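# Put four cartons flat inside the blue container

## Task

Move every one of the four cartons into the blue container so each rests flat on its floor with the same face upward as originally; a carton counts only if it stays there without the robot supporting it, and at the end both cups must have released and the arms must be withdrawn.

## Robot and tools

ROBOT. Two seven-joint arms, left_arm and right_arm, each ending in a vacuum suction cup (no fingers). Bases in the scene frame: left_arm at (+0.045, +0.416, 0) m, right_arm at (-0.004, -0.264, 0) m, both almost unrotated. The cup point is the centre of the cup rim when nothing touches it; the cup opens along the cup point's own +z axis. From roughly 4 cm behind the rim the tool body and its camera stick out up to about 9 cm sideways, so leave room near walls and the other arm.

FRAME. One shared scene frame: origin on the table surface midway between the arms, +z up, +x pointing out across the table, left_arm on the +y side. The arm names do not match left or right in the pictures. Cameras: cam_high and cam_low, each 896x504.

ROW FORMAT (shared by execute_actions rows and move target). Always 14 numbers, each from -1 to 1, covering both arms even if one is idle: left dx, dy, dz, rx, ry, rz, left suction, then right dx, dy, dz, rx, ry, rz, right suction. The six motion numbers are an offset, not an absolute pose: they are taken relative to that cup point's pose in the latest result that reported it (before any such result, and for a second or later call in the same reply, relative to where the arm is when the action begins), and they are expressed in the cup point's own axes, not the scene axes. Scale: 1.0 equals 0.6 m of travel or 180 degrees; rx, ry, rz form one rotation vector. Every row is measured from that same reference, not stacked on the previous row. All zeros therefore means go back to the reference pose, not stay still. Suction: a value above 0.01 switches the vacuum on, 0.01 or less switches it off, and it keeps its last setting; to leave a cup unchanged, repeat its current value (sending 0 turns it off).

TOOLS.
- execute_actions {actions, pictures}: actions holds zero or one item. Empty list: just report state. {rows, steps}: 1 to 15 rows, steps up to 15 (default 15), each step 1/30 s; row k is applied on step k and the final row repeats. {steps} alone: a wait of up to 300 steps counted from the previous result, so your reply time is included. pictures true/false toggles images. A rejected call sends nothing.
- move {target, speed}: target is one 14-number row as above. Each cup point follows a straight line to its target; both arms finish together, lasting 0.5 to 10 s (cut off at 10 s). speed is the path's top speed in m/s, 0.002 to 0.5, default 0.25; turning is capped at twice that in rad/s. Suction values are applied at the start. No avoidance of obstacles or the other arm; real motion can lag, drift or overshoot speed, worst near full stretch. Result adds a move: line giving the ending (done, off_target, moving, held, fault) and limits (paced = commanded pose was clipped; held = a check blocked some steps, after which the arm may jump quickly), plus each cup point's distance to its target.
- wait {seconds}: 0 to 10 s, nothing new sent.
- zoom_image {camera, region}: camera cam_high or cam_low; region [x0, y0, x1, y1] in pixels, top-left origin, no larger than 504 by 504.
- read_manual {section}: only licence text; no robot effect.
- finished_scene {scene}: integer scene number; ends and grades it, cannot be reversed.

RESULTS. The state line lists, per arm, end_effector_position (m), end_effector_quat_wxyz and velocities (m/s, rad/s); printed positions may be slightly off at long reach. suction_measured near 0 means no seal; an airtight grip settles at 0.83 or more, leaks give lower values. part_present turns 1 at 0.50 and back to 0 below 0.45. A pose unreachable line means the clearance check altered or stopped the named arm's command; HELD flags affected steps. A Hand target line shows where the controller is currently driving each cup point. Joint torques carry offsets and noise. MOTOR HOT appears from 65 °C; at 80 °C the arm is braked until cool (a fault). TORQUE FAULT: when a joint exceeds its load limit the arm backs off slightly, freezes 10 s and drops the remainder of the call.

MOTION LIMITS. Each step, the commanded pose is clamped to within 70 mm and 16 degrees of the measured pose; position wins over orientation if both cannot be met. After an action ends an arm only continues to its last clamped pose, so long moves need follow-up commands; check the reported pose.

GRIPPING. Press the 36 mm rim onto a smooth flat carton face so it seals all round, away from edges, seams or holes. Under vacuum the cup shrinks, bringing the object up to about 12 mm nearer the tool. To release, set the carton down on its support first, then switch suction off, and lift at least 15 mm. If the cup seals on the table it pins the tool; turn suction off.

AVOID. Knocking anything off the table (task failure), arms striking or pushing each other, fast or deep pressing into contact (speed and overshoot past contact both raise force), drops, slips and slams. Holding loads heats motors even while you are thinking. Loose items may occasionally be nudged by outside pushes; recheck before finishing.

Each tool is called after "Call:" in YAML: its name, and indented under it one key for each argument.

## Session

Call:
execute_actions:
  actions: []

Scene clock: 0.00 s of 6000.00 s.
left_arm: end_effector_position=(+0.4456, +0.4188, +0.2437) suction_measured=0.01 part_present=0 end_effector_quat_wxyz=(+0.001, -0.262, +0.965, -0.000) end_effector_velocity=(+0.000, -0.000, +0.000) end_effector_angular_velocity=(-0.000, -0.002, -0.001) | right_arm: end_effector_position=(+0.3967, -0.2719, +0.2425) suction_measured=0.00 part_present=0 end_effector_quat_wxyz=(-0.001, +0.271, +0.963, +0.001) end_effector_velocity=(-0.001, -0.000, -0.001) end_effector_angular_velocity=(-0.001, +0.003, +0.002)
Joint positions: left_arm=[ 0.001 -0.249  0.002  0.921  0.001  1.167  1.832] | right_arm=[ 0.001 -0.247 -0.001  0.92   0.002  1.168  2.882]
Joint velocities: left_arm=[ 0.    -0.    -0.001  0.001 -0.    -0.001  0.001] | right_arm=[-0.     0.    -0.    -0.002 -0.001  0.001 -0.002]
Joint torques (N m, as the arm reports them, + toward a larger angle): no reading
Hand target (left_arm): +0.446, +0.419, +0.244; +0.001, -0.262, +0.965, -0.000
Hand target (right_arm): +0.397, -0.272, +0.243; -0.001, +0.271, +0.963, +0.001

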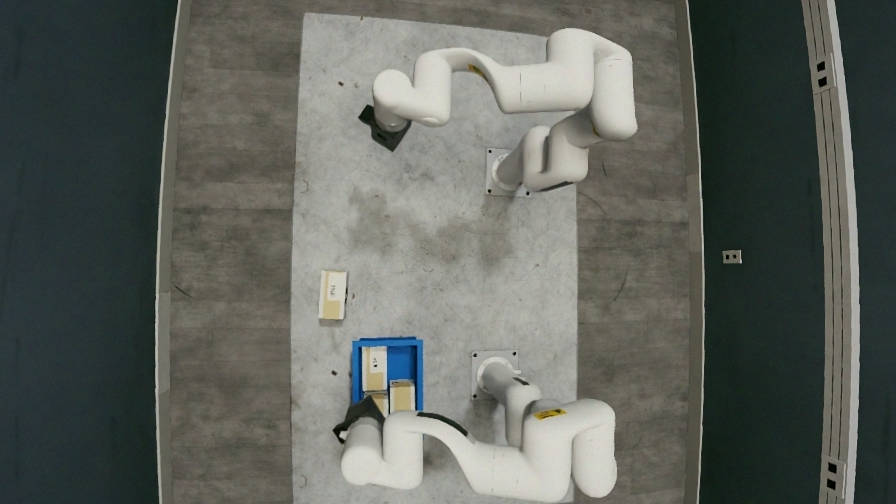

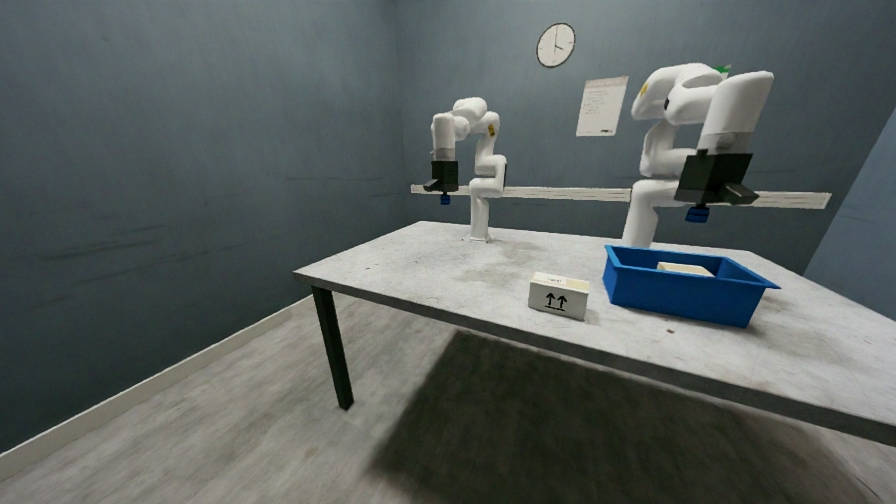

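Call:
move:
  target: [0.04,-0.497,0.1,0,0,0.167,0,0,0,0,0,0,0,0]
  speed: 0.35

Call:
zoom_image:
  camera: "cam_high"
  region: [290, 250, 500, 460]

Scene clock: 7.10 s of 6000.00 s.
left_arm: end_effector_position=(+0.5756, +0.1493, +0.1840) suction_measured=0.01 part_present=0 end_effector_quat_wxyz=(+0.002, -0.003, +1.000, -0.000) end_effector_velocity=(-0.004, -0.006, -0.004) end_effector_angular_velocity=(-0.000, +0.010, -0.012) | right_arm: end_effector_position=(+0.3967, -0.2719, +0.2425) suction_measured=0.00 part_present=0 end_effector_quat_wxyz=(-0.001, +0.271, +0.963, +0.001) end_effector_velocity=(-0.000, +0.000, -0.000) end_effector_angular_velocity=(+0.001, +0.001, -0.002)
Joint positions: left_arm=[-0.28   0.452 -0.238  1.598  0.114  1.156  1.813] | right_arm=[ 0.001 -0.247 -0.001  0.92   0.002  1.168  2.882]
Joint velocities: left_arm=[-0.007  0.008 -0.005  0.    -0.001  0.002  0.   ] | right_arm=[ 0.001  0.    -0.    -0.001  0.001  0.     0.002]
Joint torques (N m, as the arm reports them, + toward a larger angle): left_arm=[ -0.19 -28.69  -2.68  18.86   0.35  -1.14   0.8 ] | right_arm=[  0.51 -17.67  -0.58  10.32  -1.06  -0.73   0.41]
Hand target (left_arm): +0.575, +0.149, +0.183; +0.001, -0.002, +1.000, -0.000
Hand target (right_arm): +0.397, -0.272, +0.243; -0.001, +0.271, +0.963, +0.001
Off the commanded pose (left_arm): 0.000 m, 0 deg.
Off the commanded pose (right_arm): 0.000 m, 0 deg.
After step 90, 2.67 s passed at rest.
move: done

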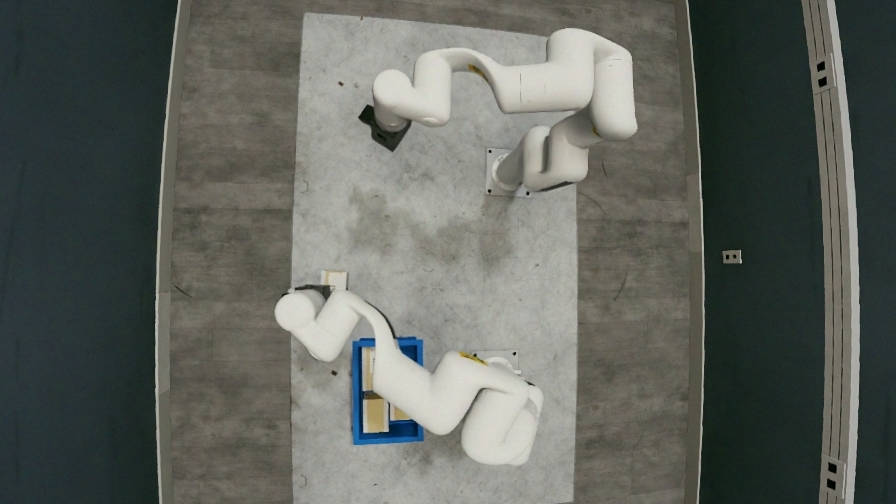

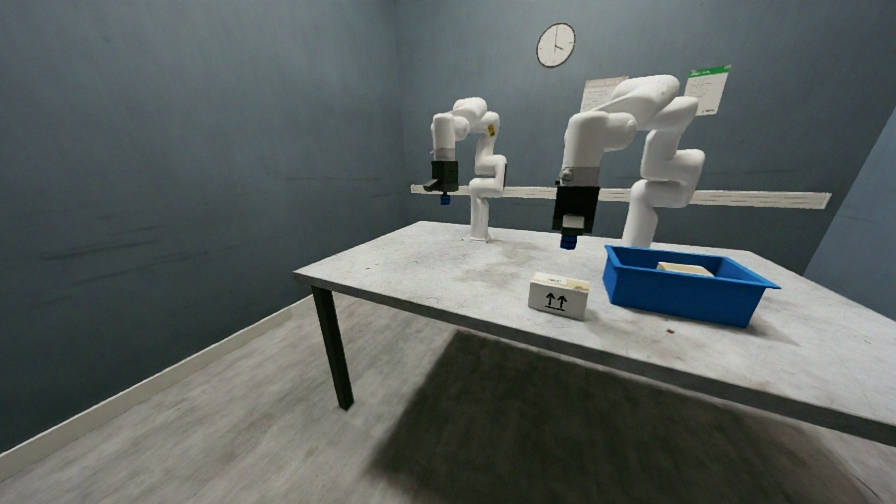

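Region (290, 250, 500, 460) of cam_high's 896x504 image, scaled by 2.400, with more detail than that image has.

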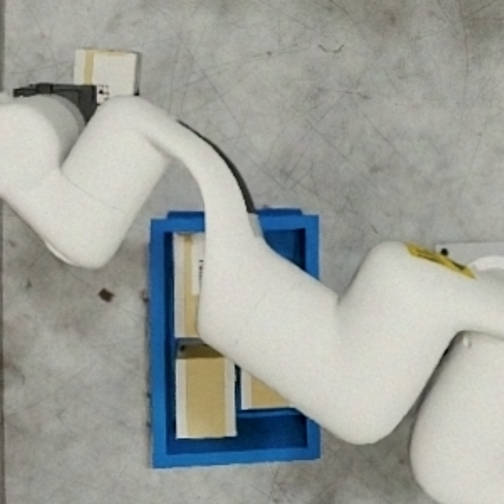

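Call:
move:
  target: [0.365,0.56,0.03,0,0,0,0,0,0,0,0,0,0,0]
  speed: 0.35

Call:
move:
  target: [0,0,0.14,0,0,0,0,0,0,0,0,0,0,0]
  speed: 0.1

Call:
zoom_image:
  camera: "cam_high"
  region: [290, 250, 500, 460]

Call:
zoom_image:
  camera: "cam_low"
  region: [580, 180, 800, 340]

Scene clock: 12.13 s of 6000.00 s.
left_arm: end_effector_position=(+0.3551, +0.4841, +0.1660) suction_measured=0.01 part_present=0 end_effector_quat_wxyz=(+0.002, -0.002, +1.000, +0.000) end_effector_velocity=(-0.002, +0.002, -0.001) end_effector_angular_velocity=(-0.003, +0.003, +0.005) | right_arm: end_effector_position=(+0.3967, -0.2719, +0.2425) suction_measured=0.00 part_present=0 end_effector_quat_wxyz=(-0.001, +0.271, +0.963, +0.001) end_effector_velocity=(+0.000, +0.000, +0.000) end_effector_angular_velocity=(+0.001, -0.001, -0.001)
Joint positions: left_arm=[ 0.108 -0.473  0.1    0.504  0.054  0.973  2.521] | right_arm=[ 0.001 -0.247 -0.001  0.92   0.002  1.168  2.882]
Joint velocities: left_arm=[ 0.005 -0.003  0.006 -0.005 -0.     0.001  0.004] | right_arm=[-0.    -0.    -0.     0.001  0.001 -0.     0.001]
Joint torques (N m, as the arm reports them, + toward a larger angle): left_arm=[ 0.3  -8.1  -0.47 18.4   0.49 -1.16  0.63] | right_arm=[ -0.1  -17.32  -0.56  10.36  -1.03  -0.72   0.23]
Hand target (left_arm): +0.355, +0.485, +0.166; +0.002, -0.003, +1.000, -0.000
Hand target (right_arm): +0.397, -0.272, +0.243; -0.001, +0.271, +0.963, +0.001
Off the commanded pose (left_arm): 0.001 m, 0 deg.
Off the commanded pose (right_arm): 0.000 m, 0 deg.
After step 90, 0.40 s passed at rest.
move: done

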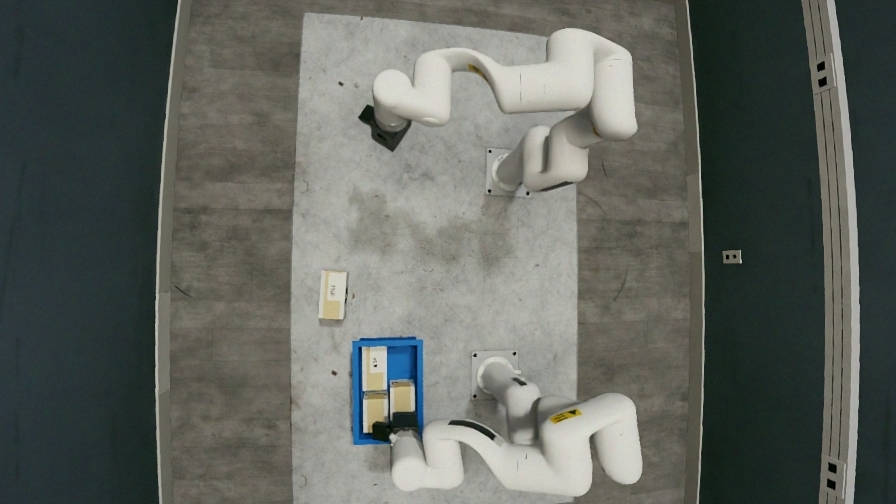

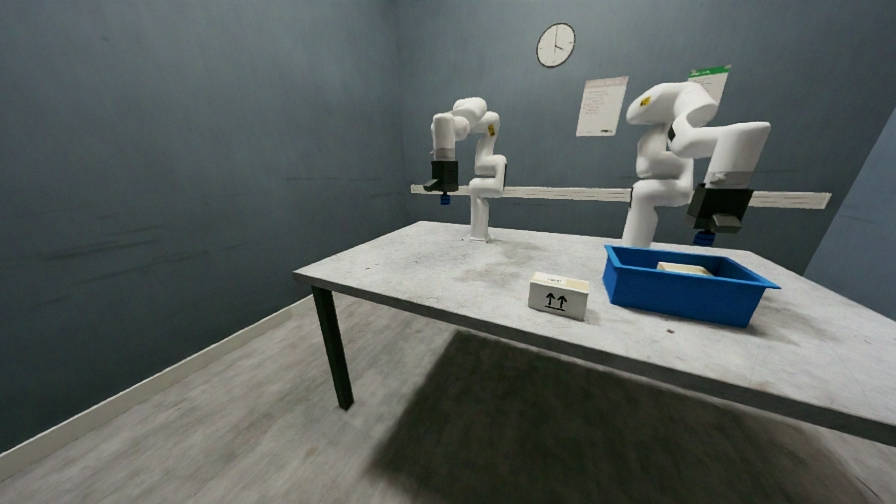

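Scene clock: 13.33 s of 6000.00 s.
left_arm: end_effector_position=(+0.3556, +0.4842, +0.0826) suction_measured=0.01 part_present=0 end_effector_quat_wxyz=(+0.002, -0.002, +1.000, +0.000) end_effector_velocity=(-0.002, -0.000, -0.002) end_effector_angular_velocity=(-0.000, +0.004, -0.001) | right_arm: end_effector_position=(+0.3967, -0.2719, +0.2425) suction_measured=0.00 part_present=0 end_effector_quat_wxyz=(-0.001, +0.271, +0.963, +0.001) end_effector_velocity=(-0.001, -0.000, -0.000) end_effector_angular_velocity=(-0.001, +0.002, -0.001)
Joint positions: left_arm=[ 0.105 -0.281  0.114  0.382  0.051  0.657  2.529] | right_arm=[ 0.001 -0.247 -0.001  0.92   0.002  1.168  2.882]
Joint velocities: left_arm=[-0.     0.004  0.    -0.004  0.    -0.004  0.001] | right_arm=[-0.    -0.     0.    -0.001 -0.001  0.001  0.001]
Joint torques (N m, as the arm reports them, + toward a larger angle): left_arm=[-0.85 -7.26 -0.17 14.57  0.66 -1.79  0.9 ] | right_arm=[  0.17 -17.93  -0.25  10.49  -1.02  -0.77   0.3 ]
Hand target (left_arm): +0.355, +0.484, +0.082; +0.002, -0.002, +1.000, +0.000
Hand target (right_arm): +0.397, -0.272, +0.243; -0.001, +0.271, +0.963, +0.001
Off the commanded pose (left_arm): 0.001 m, 0 deg.
Off the commanded pose (right_arm): 0.000 m, 0 deg.
move: done

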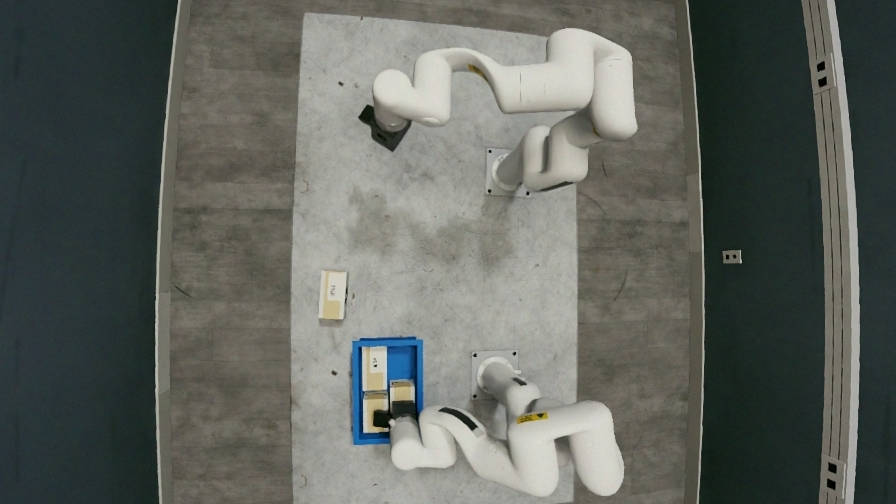

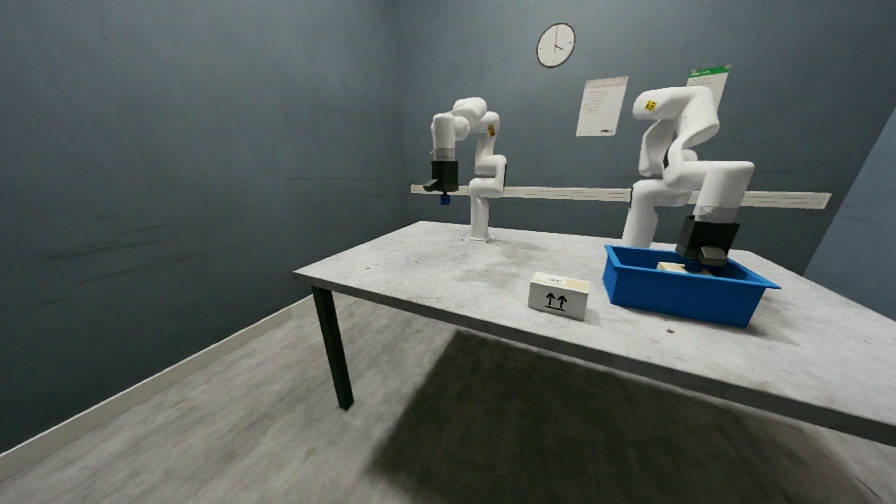

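Region (290, 250, 500, 460) of cam_high's 896x504 image, scaled by 2.400, with more detail than that image has.

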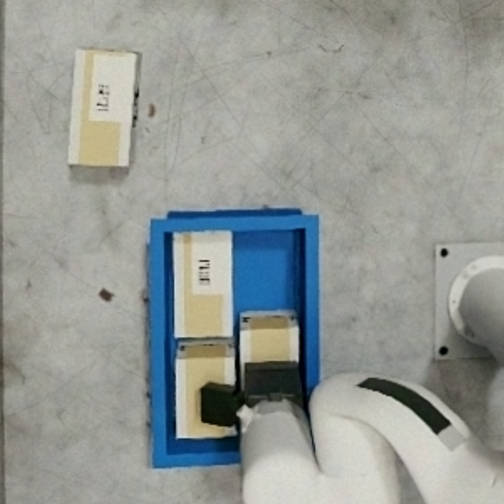

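Region (580, 180, 800, 340) of cam_low's 896x504 image, scaled by 2.291, with more detail than that image has; it fills the top 367 rows of this view, and the rest is white.

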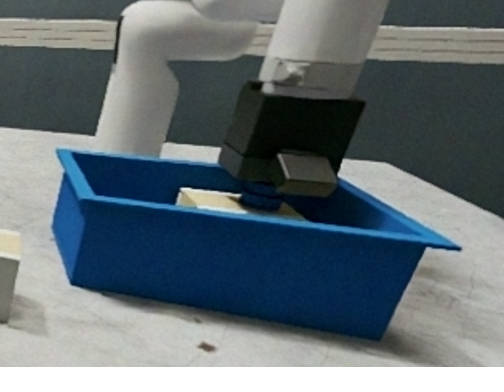

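Call:
move:
  target: [0,-0.025,-0.012,0,0,0,0,0,0,0,0,0,0,0]
  speed: 0.05

Call:
move:
  target: [0,0,0.02,0,0,0,1,0,0,0,0,0,0,0]
  speed: 0.03

Scene clock: 15.93 s of 6000.00 s.
left_arm: end_effector_position=(+0.3552, +0.4690, +0.0894) suction_measured=0.01 part_present=0 end_effector_quat_wxyz=(+0.002, -0.002, +1.000, +0.000) end_effector_velocity=(+0.001, +0.001, +0.001) end_effector_angular_velocity=(+0.000, -0.002, +0.002) | right_arm: end_effector_position=(+0.3967, -0.2719, +0.2425) suction_measured=0.00 part_present=0 end_effector_quat_wxyz=(-0.001, +0.271, +0.963, +0.001) end_effector_velocity=(-0.000, -0.000, -0.000) end_effector_angular_velocity=(-0.002, +0.001, +0.003)
Joint positions: left_arm=[ 0.084 -0.312  0.086  0.379  0.041  0.687  2.489] | right_arm=[ 0.001 -0.247 -0.001  0.92   0.002  1.168  2.882]
Joint velocities: left_arm=[ 0.001 -0.001  0.     0.002  0.     0.002 -0.001] | right_arm=[ 0.    -0.     0.    -0.001 -0.002 -0.    -0.002]
Joint torques (N m, as the arm reports them, + toward a larger angle): left_arm=[-0.9  -9.45 -0.52 15.47  0.39 -1.16  0.88] | right_arm=[  0.42 -17.69  -0.46  10.6   -0.96  -0.82   0.32]
Hand target (left_arm): +0.356, +0.469, +0.090; +0.002, -0.002, +1.000, +0.000
Hand target (right_arm): +0.397, -0.272, +0.243; -0.001, +0.271, +0.963, +0.001
Off the commanded pose (left_arm): 0.001 m, 0 deg.
Off the commanded pose (right_arm): 0.000 m, 0 deg.
move: done

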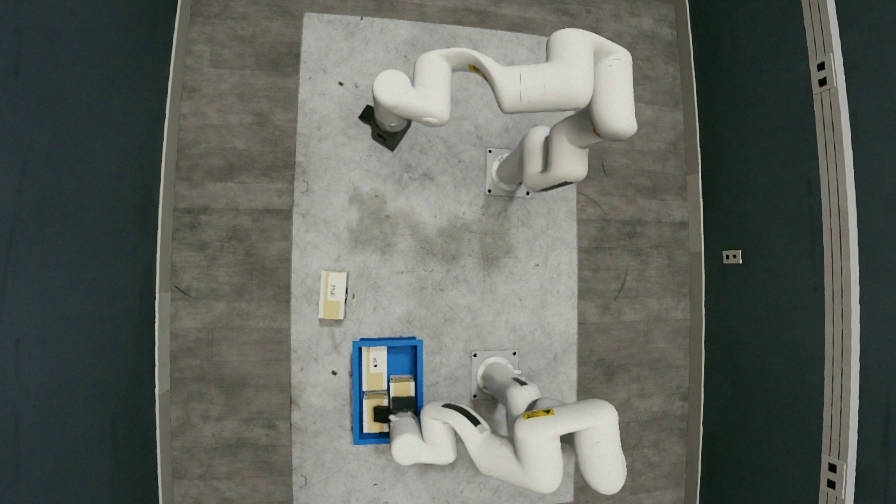

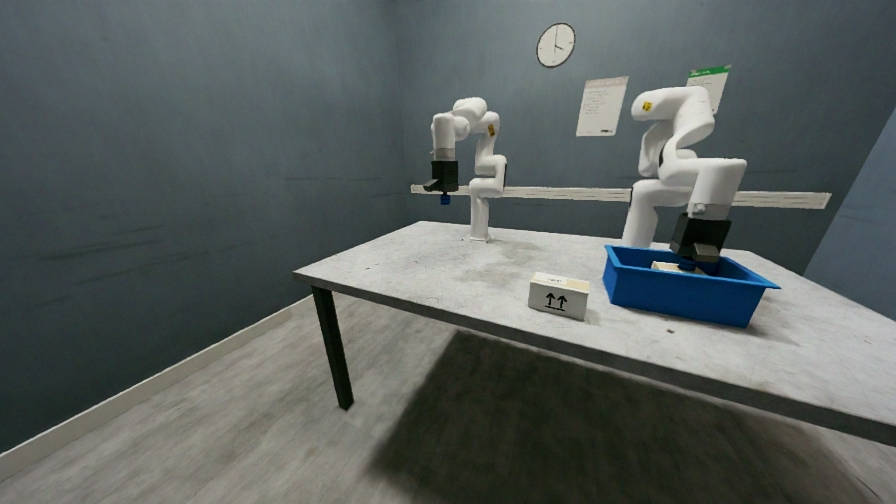

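Scene clock: 16.67 s of 6000.00 s.
left_arm: end_effector_position=(+0.3555, +0.4691, +0.0777) suction_measured=0.96 part_present=1 end_effector_quat_wxyz=(+0.002, -0.002, +1.000, +0.000) end_effector_velocity=(-0.001, -0.000, -0.001) end_effector_angular_velocity=(+0.000, +0.001, -0.001) | right_arm: end_effector_position=(+0.3967, -0.2719, +0.2425) suction_measured=0.00 part_present=0 end_effector_quat_wxyz=(-0.001, +0.271, +0.963, +0.001) end_effector_velocity=(-0.000, -0.000, -0.000) end_effector_angular_velocity=(-0.001, +0.001, +0.000)
Joint positions: left_arm=[ 0.083 -0.276  0.088  0.368  0.04   0.638  2.491] | right_arm=[ 0.001 -0.247 -0.001  0.92   0.002  1.168  2.882]
Joint velocities: left_arm=[-0.     0.    -0.    -0.002  0.001 -0.001  0.   ] | right_arm=[ 0.     0.    -0.    -0.    -0.001 -0.     0.   ]
Joint torques (N m, as the arm reports them, + toward a larger angle): left_arm=[ -0.21 -10.35  -0.59  16.62   0.64  -1.48   0.71] | right_arm=[ -0.01 -17.71  -0.37  10.44  -1.69  -0.89   0.42]
Hand target (left_arm): +0.355, +0.469, +0.077; +0.002, -0.002, +1.000, +0.000
Hand target (right_arm): +0.397, -0.272, +0.243; -0.001, +0.271, +0.963, +0.001
Off the commanded pose (left_arm): 0.000 m, 0 deg.
Off the commanded pose (right_arm): 0.000 m, 0 deg.
move: done

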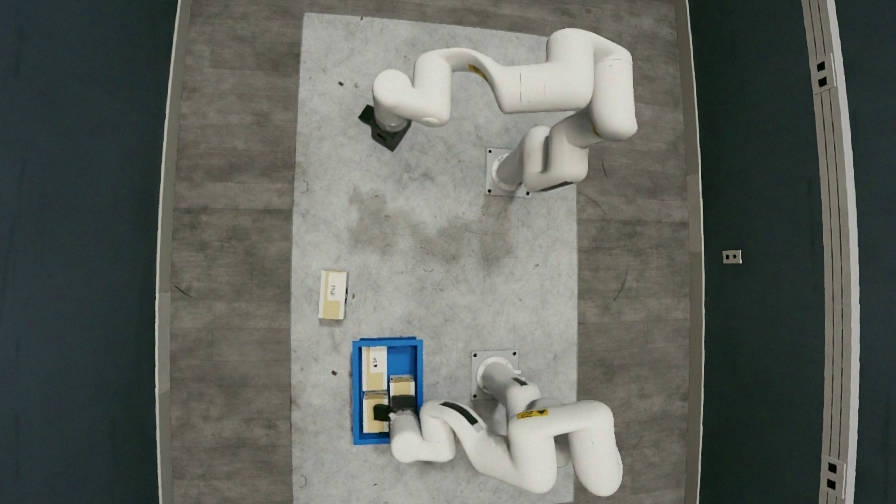

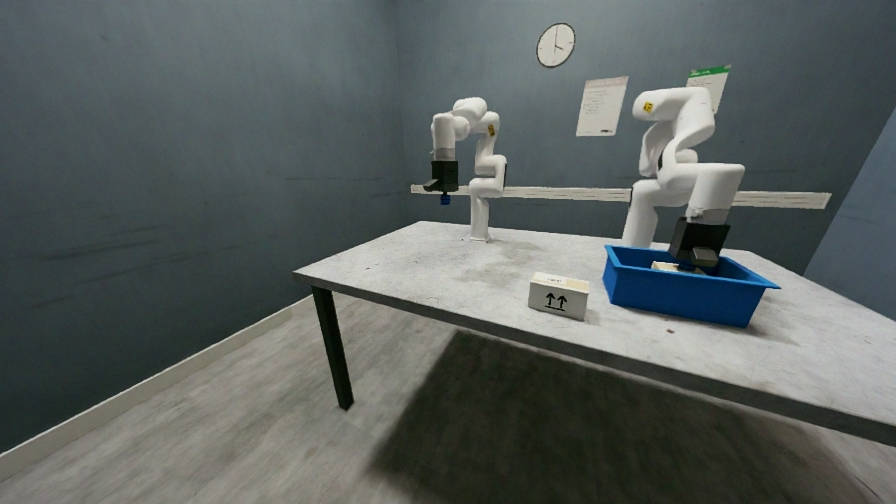

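Call:
move:
  target: [0.002,0.09,0,0,0,0,1,0,0,0,0,0,0,0]
  speed: 0.05

Call:
move:
  target: [0,0,0.008,0,0,0,1,0,0,0,0,0,0,0]
  speed: 0.02

Call:
zoom_image:
  camera: "cam_high"
  region: [290, 250, 500, 460]

Scene clock: 20.73 s of 6000.00 s.
left_arm: end_effector_position=(+0.3540, +0.5230, +0.0776) suction_measured=0.96 part_present=1 end_effector_quat_wxyz=(+0.002, -0.002, +1.000, +0.001) end_effector_velocity=(-0.001, +0.000, -0.000) end_effector_angular_velocity=(-0.001, +0.001, +0.000) | right_arm: end_effector_position=(+0.3967, -0.2719, +0.2425) suction_measured=0.00 part_present=0 end_effector_quat_wxyz=(-0.001, +0.271, +0.963, +0.001) end_effector_velocity=(-0.000, +0.000, -0.000) end_effector_angular_velocity=(-0.001, +0.001, -0.000)
Joint positions: left_arm=[ 0.155 -0.235  0.184  0.407  0.071  0.636  2.632] | right_arm=[ 0.001 -0.247 -0.001  0.92   0.002  1.168  2.882]
Joint velocities: left_arm=[ 0.001  0.     0.001 -0.001 -0.001  0.     0.002] | right_arm=[ 0.    -0.     0.    -0.    -0.001  0.001  0.001]
Joint torques (N m, as the arm reports them, + toward a larger angle): left_arm=[ 1.63 -8.83  1.35 14.69  0.32 -1.3   0.48] | right_arm=[ -0.1  -17.66  -0.51  10.51  -0.9   -0.8    0.66]
Hand target (left_arm): +0.354, +0.523, +0.078; +0.002, -0.002, +1.000, +0.001
Hand target (right_arm): +0.397, -0.272, +0.243; -0.001, +0.271, +0.963, +0.001
Off the commanded pose (left_arm): 0.000 m, 0 deg.
Off the commanded pose (right_arm): 0.000 m, 0 deg.
move: done

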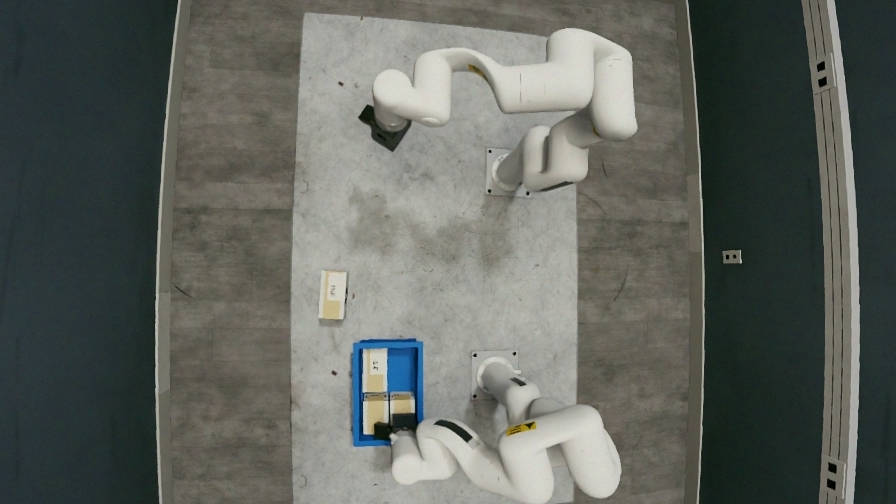

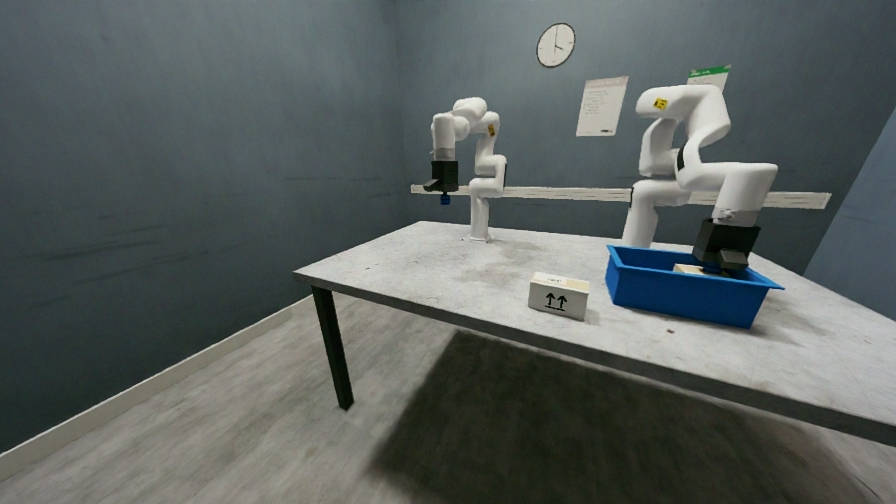

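Scene clock: 21.43 s of 6000.00 s.
left_arm: end_effector_position=(+0.3570, +0.5243, +0.0759) suction_measured=0.96 part_present=1 end_effector_quat_wxyz=(+0.006, -0.002, +1.000, +0.002) end_effector_velocity=(-0.001, -0.001, -0.002) end_effector_angular_velocity=(-0.001, +0.004, +0.000) | right_arm: end_effector_position=(+0.3967, -0.2719, +0.2425) suction_measured=0.00 part_present=0 end_effector_quat_wxyz=(-0.001, +0.271, +0.963, +0.001) end_effector_velocity=(+0.001, -0.000, +0.001) end_effector_angular_velocity=(-0.000, -0.002, +0.001)
Joint positions: left_arm=[ 0.154 -0.224  0.186  0.408  0.07   0.617  2.634] | right_arm=[ 0.001 -0.247 -0.001  0.92   0.002  1.168  2.882]
Joint velocities: left_arm=[-0.001  0.004  0.001 -0.002 -0.001 -0.002  0.   ] | right_arm=[ 0.     0.001 -0.     0.002 -0.    -0.001 -0.001]
Joint torques (N m, as the arm reports them, + toward a larger angle): left_arm=[-0.63  7.97  0.21  0.58 -0.18 -2.01  0.19] | right_arm=[  0.26 -17.73  -0.26  10.48  -0.96  -0.98   0.49]
Hand target (left_arm): +0.354, +0.523, +0.073; +0.002, -0.002, +1.000, +0.001
Hand target (right_arm): +0.397, -0.272, +0.243; -0.001, +0.271, +0.963, +0.001
Off the commanded pose (left_arm): 0.005 m, 1 deg.
Off the commanded pose (right_arm): 0.000 m, 0 deg.
move: off_target (left_arm)

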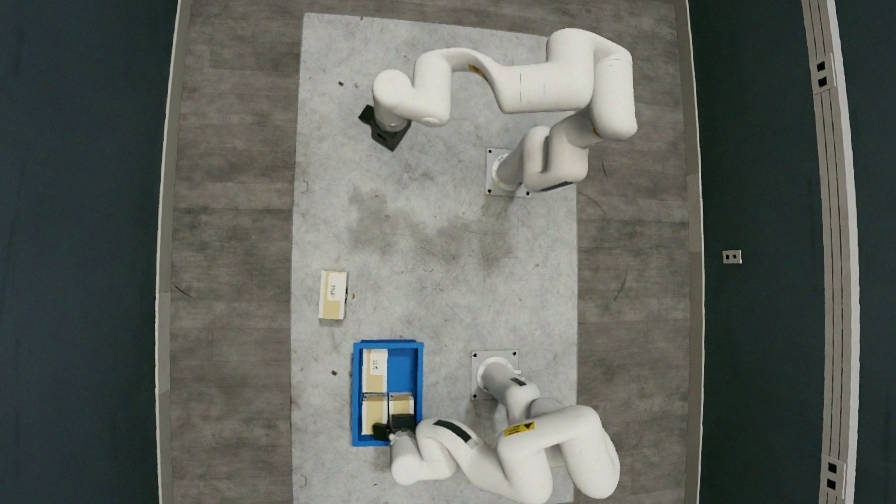

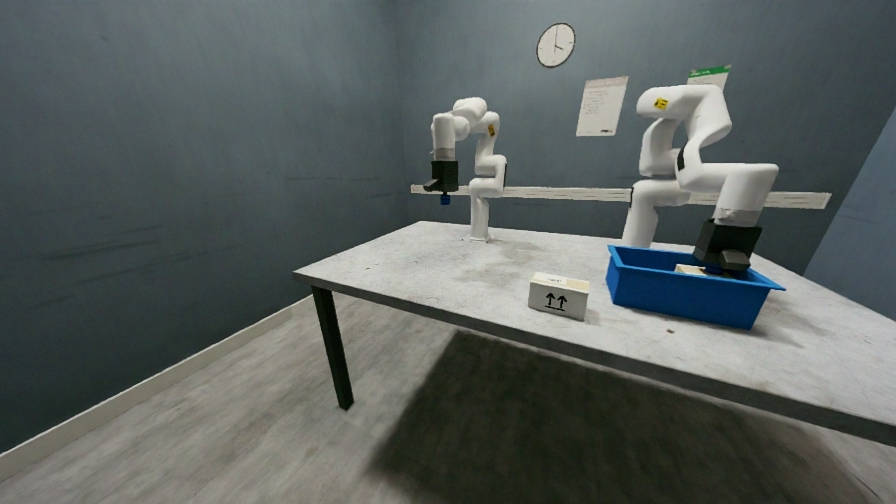

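Region (290, 250, 500, 460) of cam_high's 896x504 image, scaled by 2.400, with more detail than that image has.

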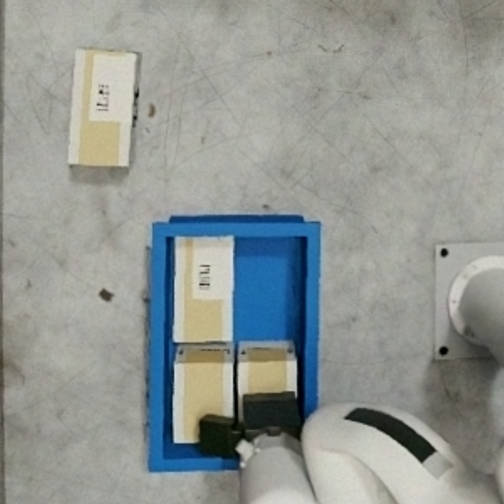

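Call:
move:
  target: [0,0,-0.16,0,0,0,0,0,0,0,0,0,0,0]
  speed: 0.15

Call:
move:
  target: [-0.355,-0.665,0.03,0,0,0.017,0,0,0,0,0,0,0,0]
  speed: 0.35

Call:
move:
  target: [0,0,0.09,0,0,0,0,0,0,0,0,0,0,0]
  speed: 0.1

Call:
zoom_image:
  camera: "cam_high"
  region: [250, 230, 460, 440]

Call:
zoom_image:
  camera: "cam_low"
  region: [480, 200, 660, 340]

Scene clock: 26.73 s of 6000.00 s.
left_arm: end_effector_position=(+0.3557, +0.5239, +0.1713) suction_measured=0.01 part_present=0 end_effector_quat_wxyz=(+0.006, -0.002, +1.000, +0.001) end_effector_velocity=(+0.003, +0.001, +0.004) end_effector_angular_velocity=(+0.003, -0.009, -0.000) | right_arm: end_effector_position=(+0.3967, -0.2719, +0.2425) suction_measured=0.00 part_present=0 end_effector_quat_wxyz=(-0.001, +0.271, +0.963, +0.001) end_effector_velocity=(+0.000, -0.000, -0.000) end_effector_angular_velocity=(-0.001, -0.001, +0.002)
Joint positions: left_arm=[ 0.161 -0.447  0.161  0.541  0.083  0.973  2.616] | right_arm=[ 0.001 -0.247 -0.001  0.92   0.002  1.168  2.882]
Joint velocities: left_arm=[ 0.    -0.003 -0.     0.007  0.     0.     0.   ] | right_arm=[ 0.     0.    -0.    -0.    -0.001 -0.002 -0.002]
Joint torques (N m, as the arm reports them, + toward a larger angle): left_arm=[ 0.67 -8.2  -0.67 18.7  -0.03 -0.94  0.52] | right_arm=[  0.05 -17.91  -0.36  10.42  -1.12  -0.74   0.23]
Hand target (left_arm): +0.356, +0.524, +0.172; +0.006, -0.002, +1.000, +0.002
Hand target (right_arm): +0.397, -0.272, +0.243; -0.001, +0.271, +0.963, +0.001
Off the commanded pose (left_arm): 0.001 m, 0 deg.
Off the commanded pose (right_arm): 0.000 m, 0 deg.
After step 90, 1.23 s passed at rest.
move: done

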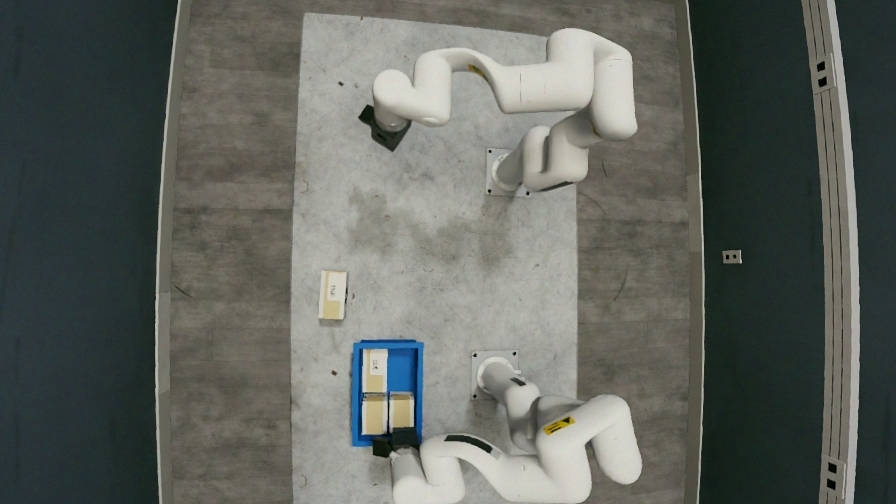

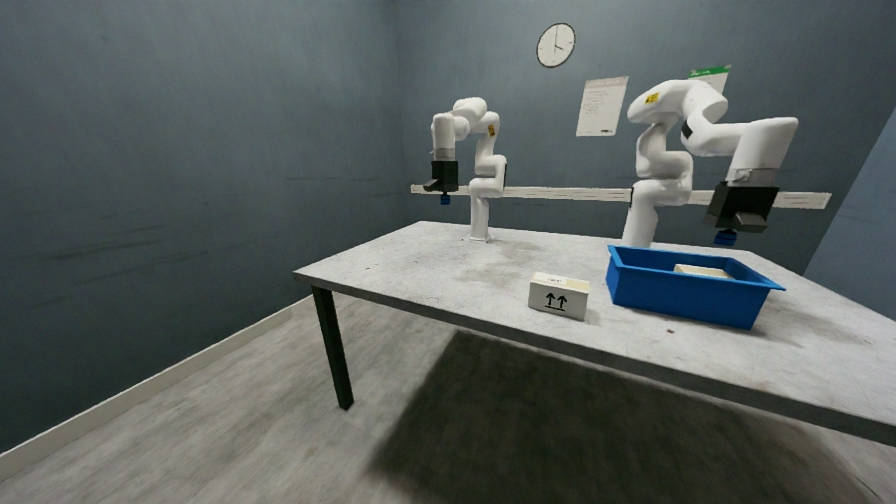

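Scene clock: 28.60 s of 6000.00 s.
left_arm: end_effector_position=(+0.5703, +0.1255, +0.1543) suction_measured=0.01 part_present=0 end_effector_quat_wxyz=(+0.006, +0.024, +1.000, +0.001) end_effector_velocity=(-0.003, -0.005, -0.002) end_effector_angular_velocity=(+0.001, +0.005, -0.009) | right_arm: end_effector_position=(+0.3967, -0.2719, +0.2425) suction_measured=0.00 part_present=0 end_effector_quat_wxyz=(-0.001, +0.271, +0.963, +0.001) end_effector_velocity=(-0.001, +0.000, -0.001) end_effector_angular_velocity=(+0.001, +0.002, +0.000)
Joint positions: left_arm=[-0.295  0.5   -0.271  1.576  0.154  1.087  1.803] | right_arm=[ 0.001 -0.247 -0.001  0.92   0.002  1.168  2.882]
Joint velocities: left_arm=[-0.006  0.006 -0.004  0.004  0.001  0.003  0.   ] | right_arm=[ 0.    -0.    -0.    -0.002  0.     0.    -0.   ]
Joint torques (N m, as the arm reports them, + toward a larger angle): left_arm=[  0.48 -28.2   -2.55  18.65   0.44  -1.2    0.86] | right_arm=[  0.56 -17.39  -0.26  10.43  -0.99  -0.86   0.41]
Hand target (left_arm): +0.570, +0.125, +0.154; +0.006, +0.025, +1.000, +0.001
Hand target (right_arm): +0.397, -0.272, +0.243; -0.001, +0.271, +0.963, +0.001
Off the commanded pose (left_arm): 0.000 m, 0 deg.
Off the commanded pose (right_arm): 0.000 m, 0 deg.
move: done

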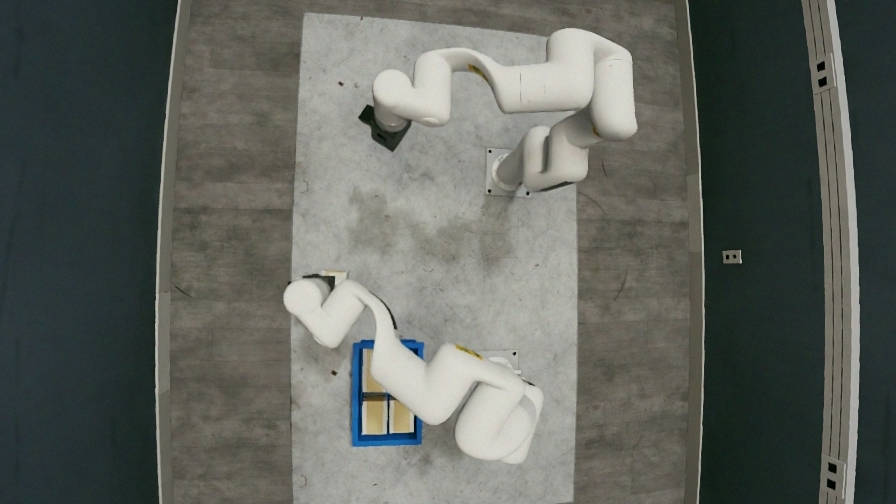

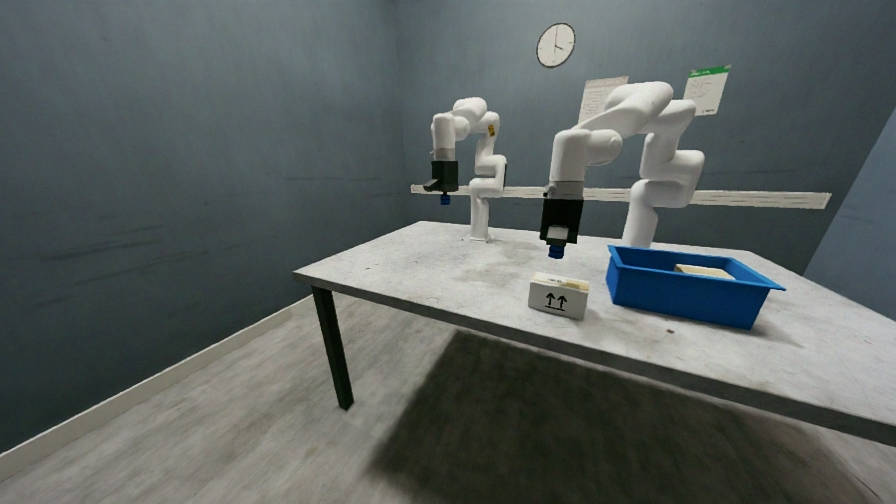

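Scene clock: 29.57 s of 6000.00 s.
left_arm: end_effector_position=(+0.5711, +0.1254, +0.1009) suction_measured=0.01 part_present=0 end_effector_quat_wxyz=(+0.006, +0.025, +1.000, +0.001) end_effector_velocity=(-0.003, +0.002, -0.006) end_effector_angular_velocity=(+0.006, +0.011, +0.000) | right_arm: end_effector_position=(+0.3967, -0.2719, +0.2425) suction_measured=0.00 part_present=0 end_effector_quat_wxyz=(-0.001, +0.271, +0.963, +0.001) end_effector_velocity=(+0.000, +0.001, +0.000) end_effector_angular_velocity=(+0.003, -0.001, -0.003)
Joint positions: left_arm=[-0.299  0.563 -0.259  1.514  0.176  0.963  1.789] | right_arm=[ 0.001 -0.247 -0.001  0.92   0.002  1.168  2.882]
Joint velocities: left_arm=[ 0.001  0.005  0.001 -0.007  0.     0.001  0.   ] | right_arm=[-0.    -0.    -0.     0.001  0.003  0.     0.002]
Joint torques (N m, as the arm reports them, + toward a larger angle): left_arm=[  0.47 -30.14  -2.95  18.44  -0.04  -0.86   0.75] | right_arm=[ -0.04 -17.44  -0.25  10.4   -1.15  -0.86   0.28]
Hand target (left_arm): +0.571, +0.126, +0.100; +0.006, +0.025, +1.000, +0.001
Hand target (right_arm): +0.397, -0.272, +0.243; -0.001, +0.271, +0.963, +0.001
Off the commanded pose (left_arm): 0.001 m, 0 deg.
Off the commanded pose (right_arm): 0.000 m, 0 deg.
move: done

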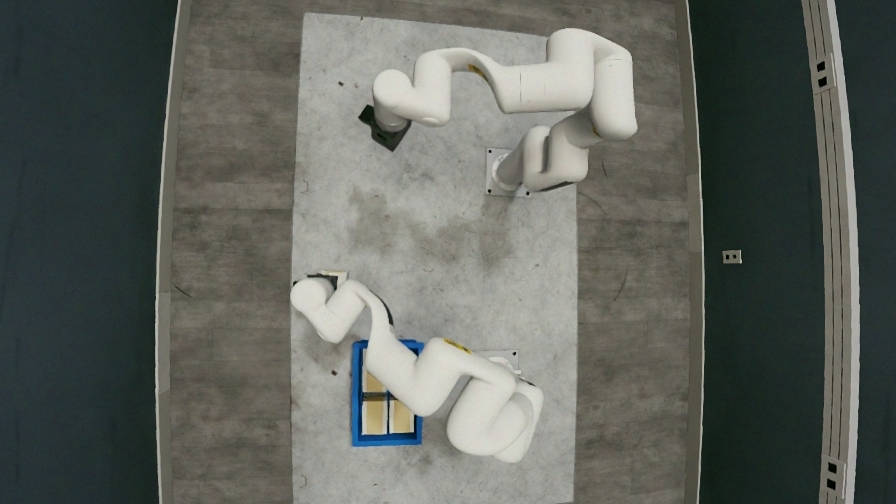

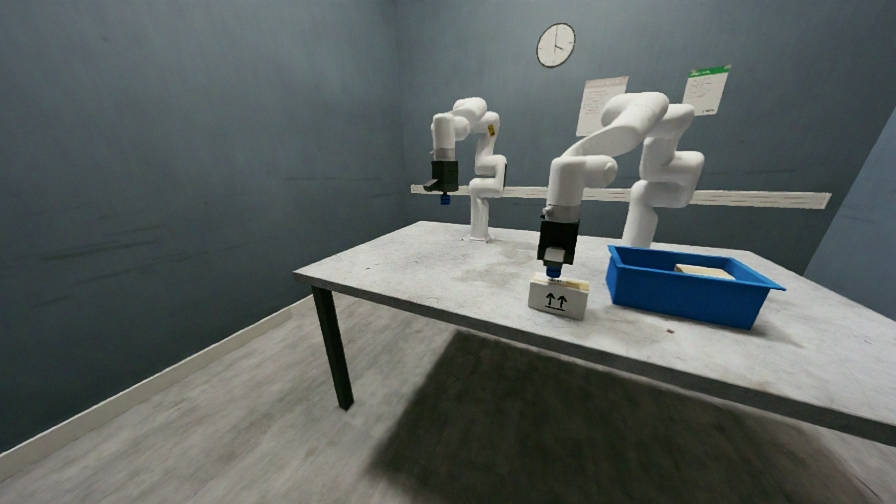

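Region (250, 230, 460, 440) of cam_high's 896x504 image, scaled by 2.400, with more detail than that image has.

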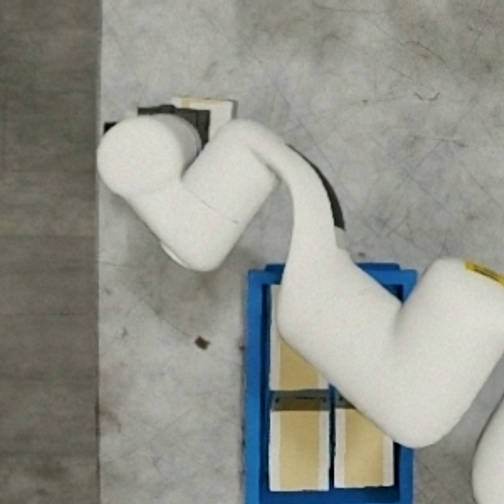

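Region (480, 200, 660, 340) of cam_low's 896x504 image, scaled by 2.800, with more detail than that image has.

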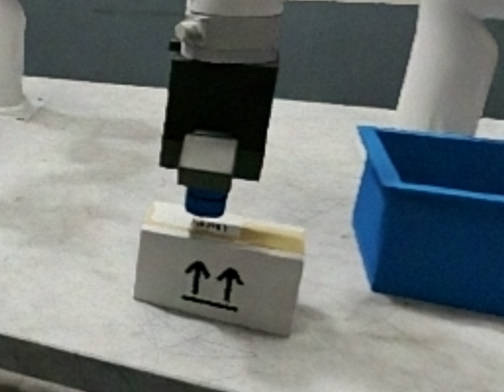

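Over the label; fine.

Call:
move:
  target: [0,0,0.045,0,0,0,1,0,0,0,0,0,0,0]
  speed: 0.03

Scene clock: 33.30 s of 6000.00 s.
left_arm: end_effector_position=(+0.5713, +0.1255, +0.0738) suction_measured=0.93 part_present=1 end_effector_quat_wxyz=(+0.006, +0.025, +1.000, +0.001) end_effector_velocity=(+0.004, -0.002, +0.006) end_effector_angular_velocity=(-0.006, -0.013, -0.001) | right_arm: end_effector_position=(+0.3967, -0.2719, +0.2425) suction_measured=0.00 part_present=0 end_effector_quat_wxyz=(-0.001, +0.271, +0.963, +0.001) end_effector_velocity=(+0.000, -0.000, +0.000) end_effector_angular_velocity=(-0.001, -0.000, +0.002)
Joint positions: left_arm=[-0.303  0.602 -0.251  1.494  0.189  0.905  1.781] | right_arm=[ 0.001 -0.247 -0.001  0.92   0.002  1.168  2.882]
Joint velocities: left_arm=[-0.001 -0.006 -0.001  0.006  0.001 -0.002 -0.   ] | right_arm=[ 0.    -0.     0.    -0.    -0.002 -0.    -0.001]
Joint torques (N m, as the arm reports them, + toward a larger angle): left_arm=[ -0.04 -31.77  -3.78  18.97  -0.03  -1.38   0.75] | right_arm=[  0.36 -17.63  -0.19  10.46  -1.12  -0.86   0.46]
Hand target (left_arm): +0.571, +0.125, +0.074; +0.006, +0.025, +1.000, +0.001
Hand target (right_arm): +0.397, -0.272, +0.243; -0.001, +0.271, +0.963, +0.001
Off the commanded pose (left_arm): 0.000 m, 0 deg.
Off the commanded pose (right_arm): 0.000 m, 0 deg.
move: done

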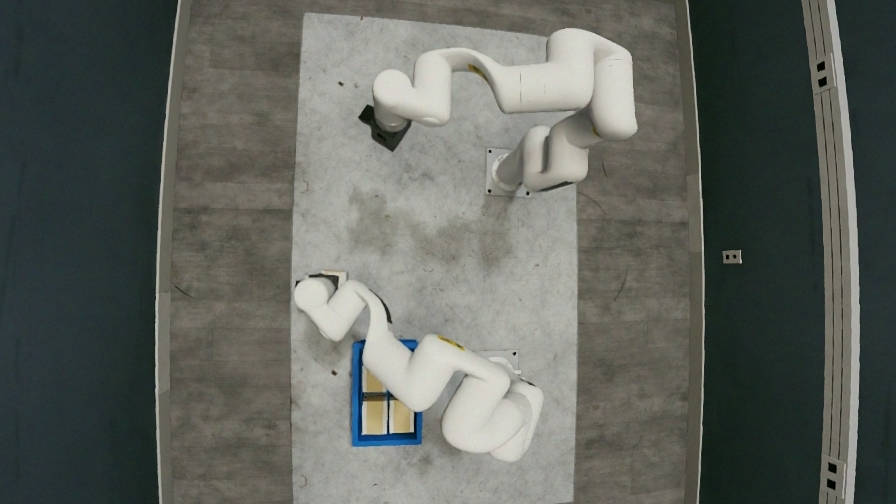

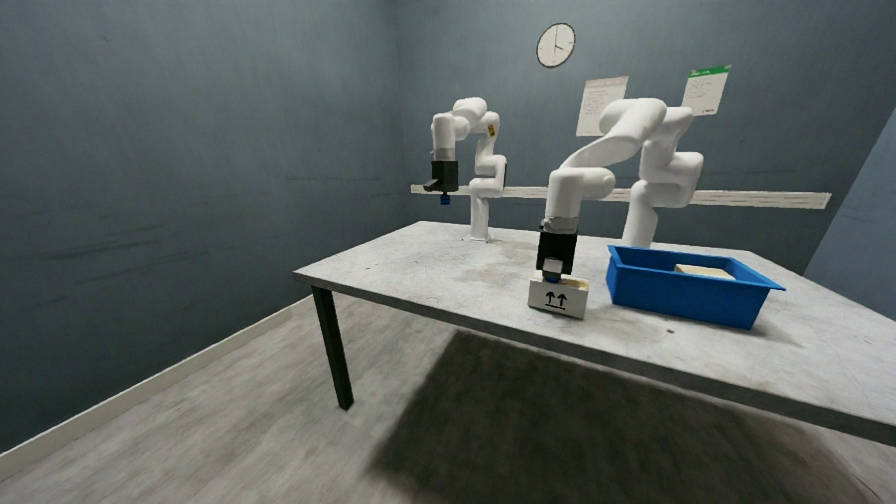

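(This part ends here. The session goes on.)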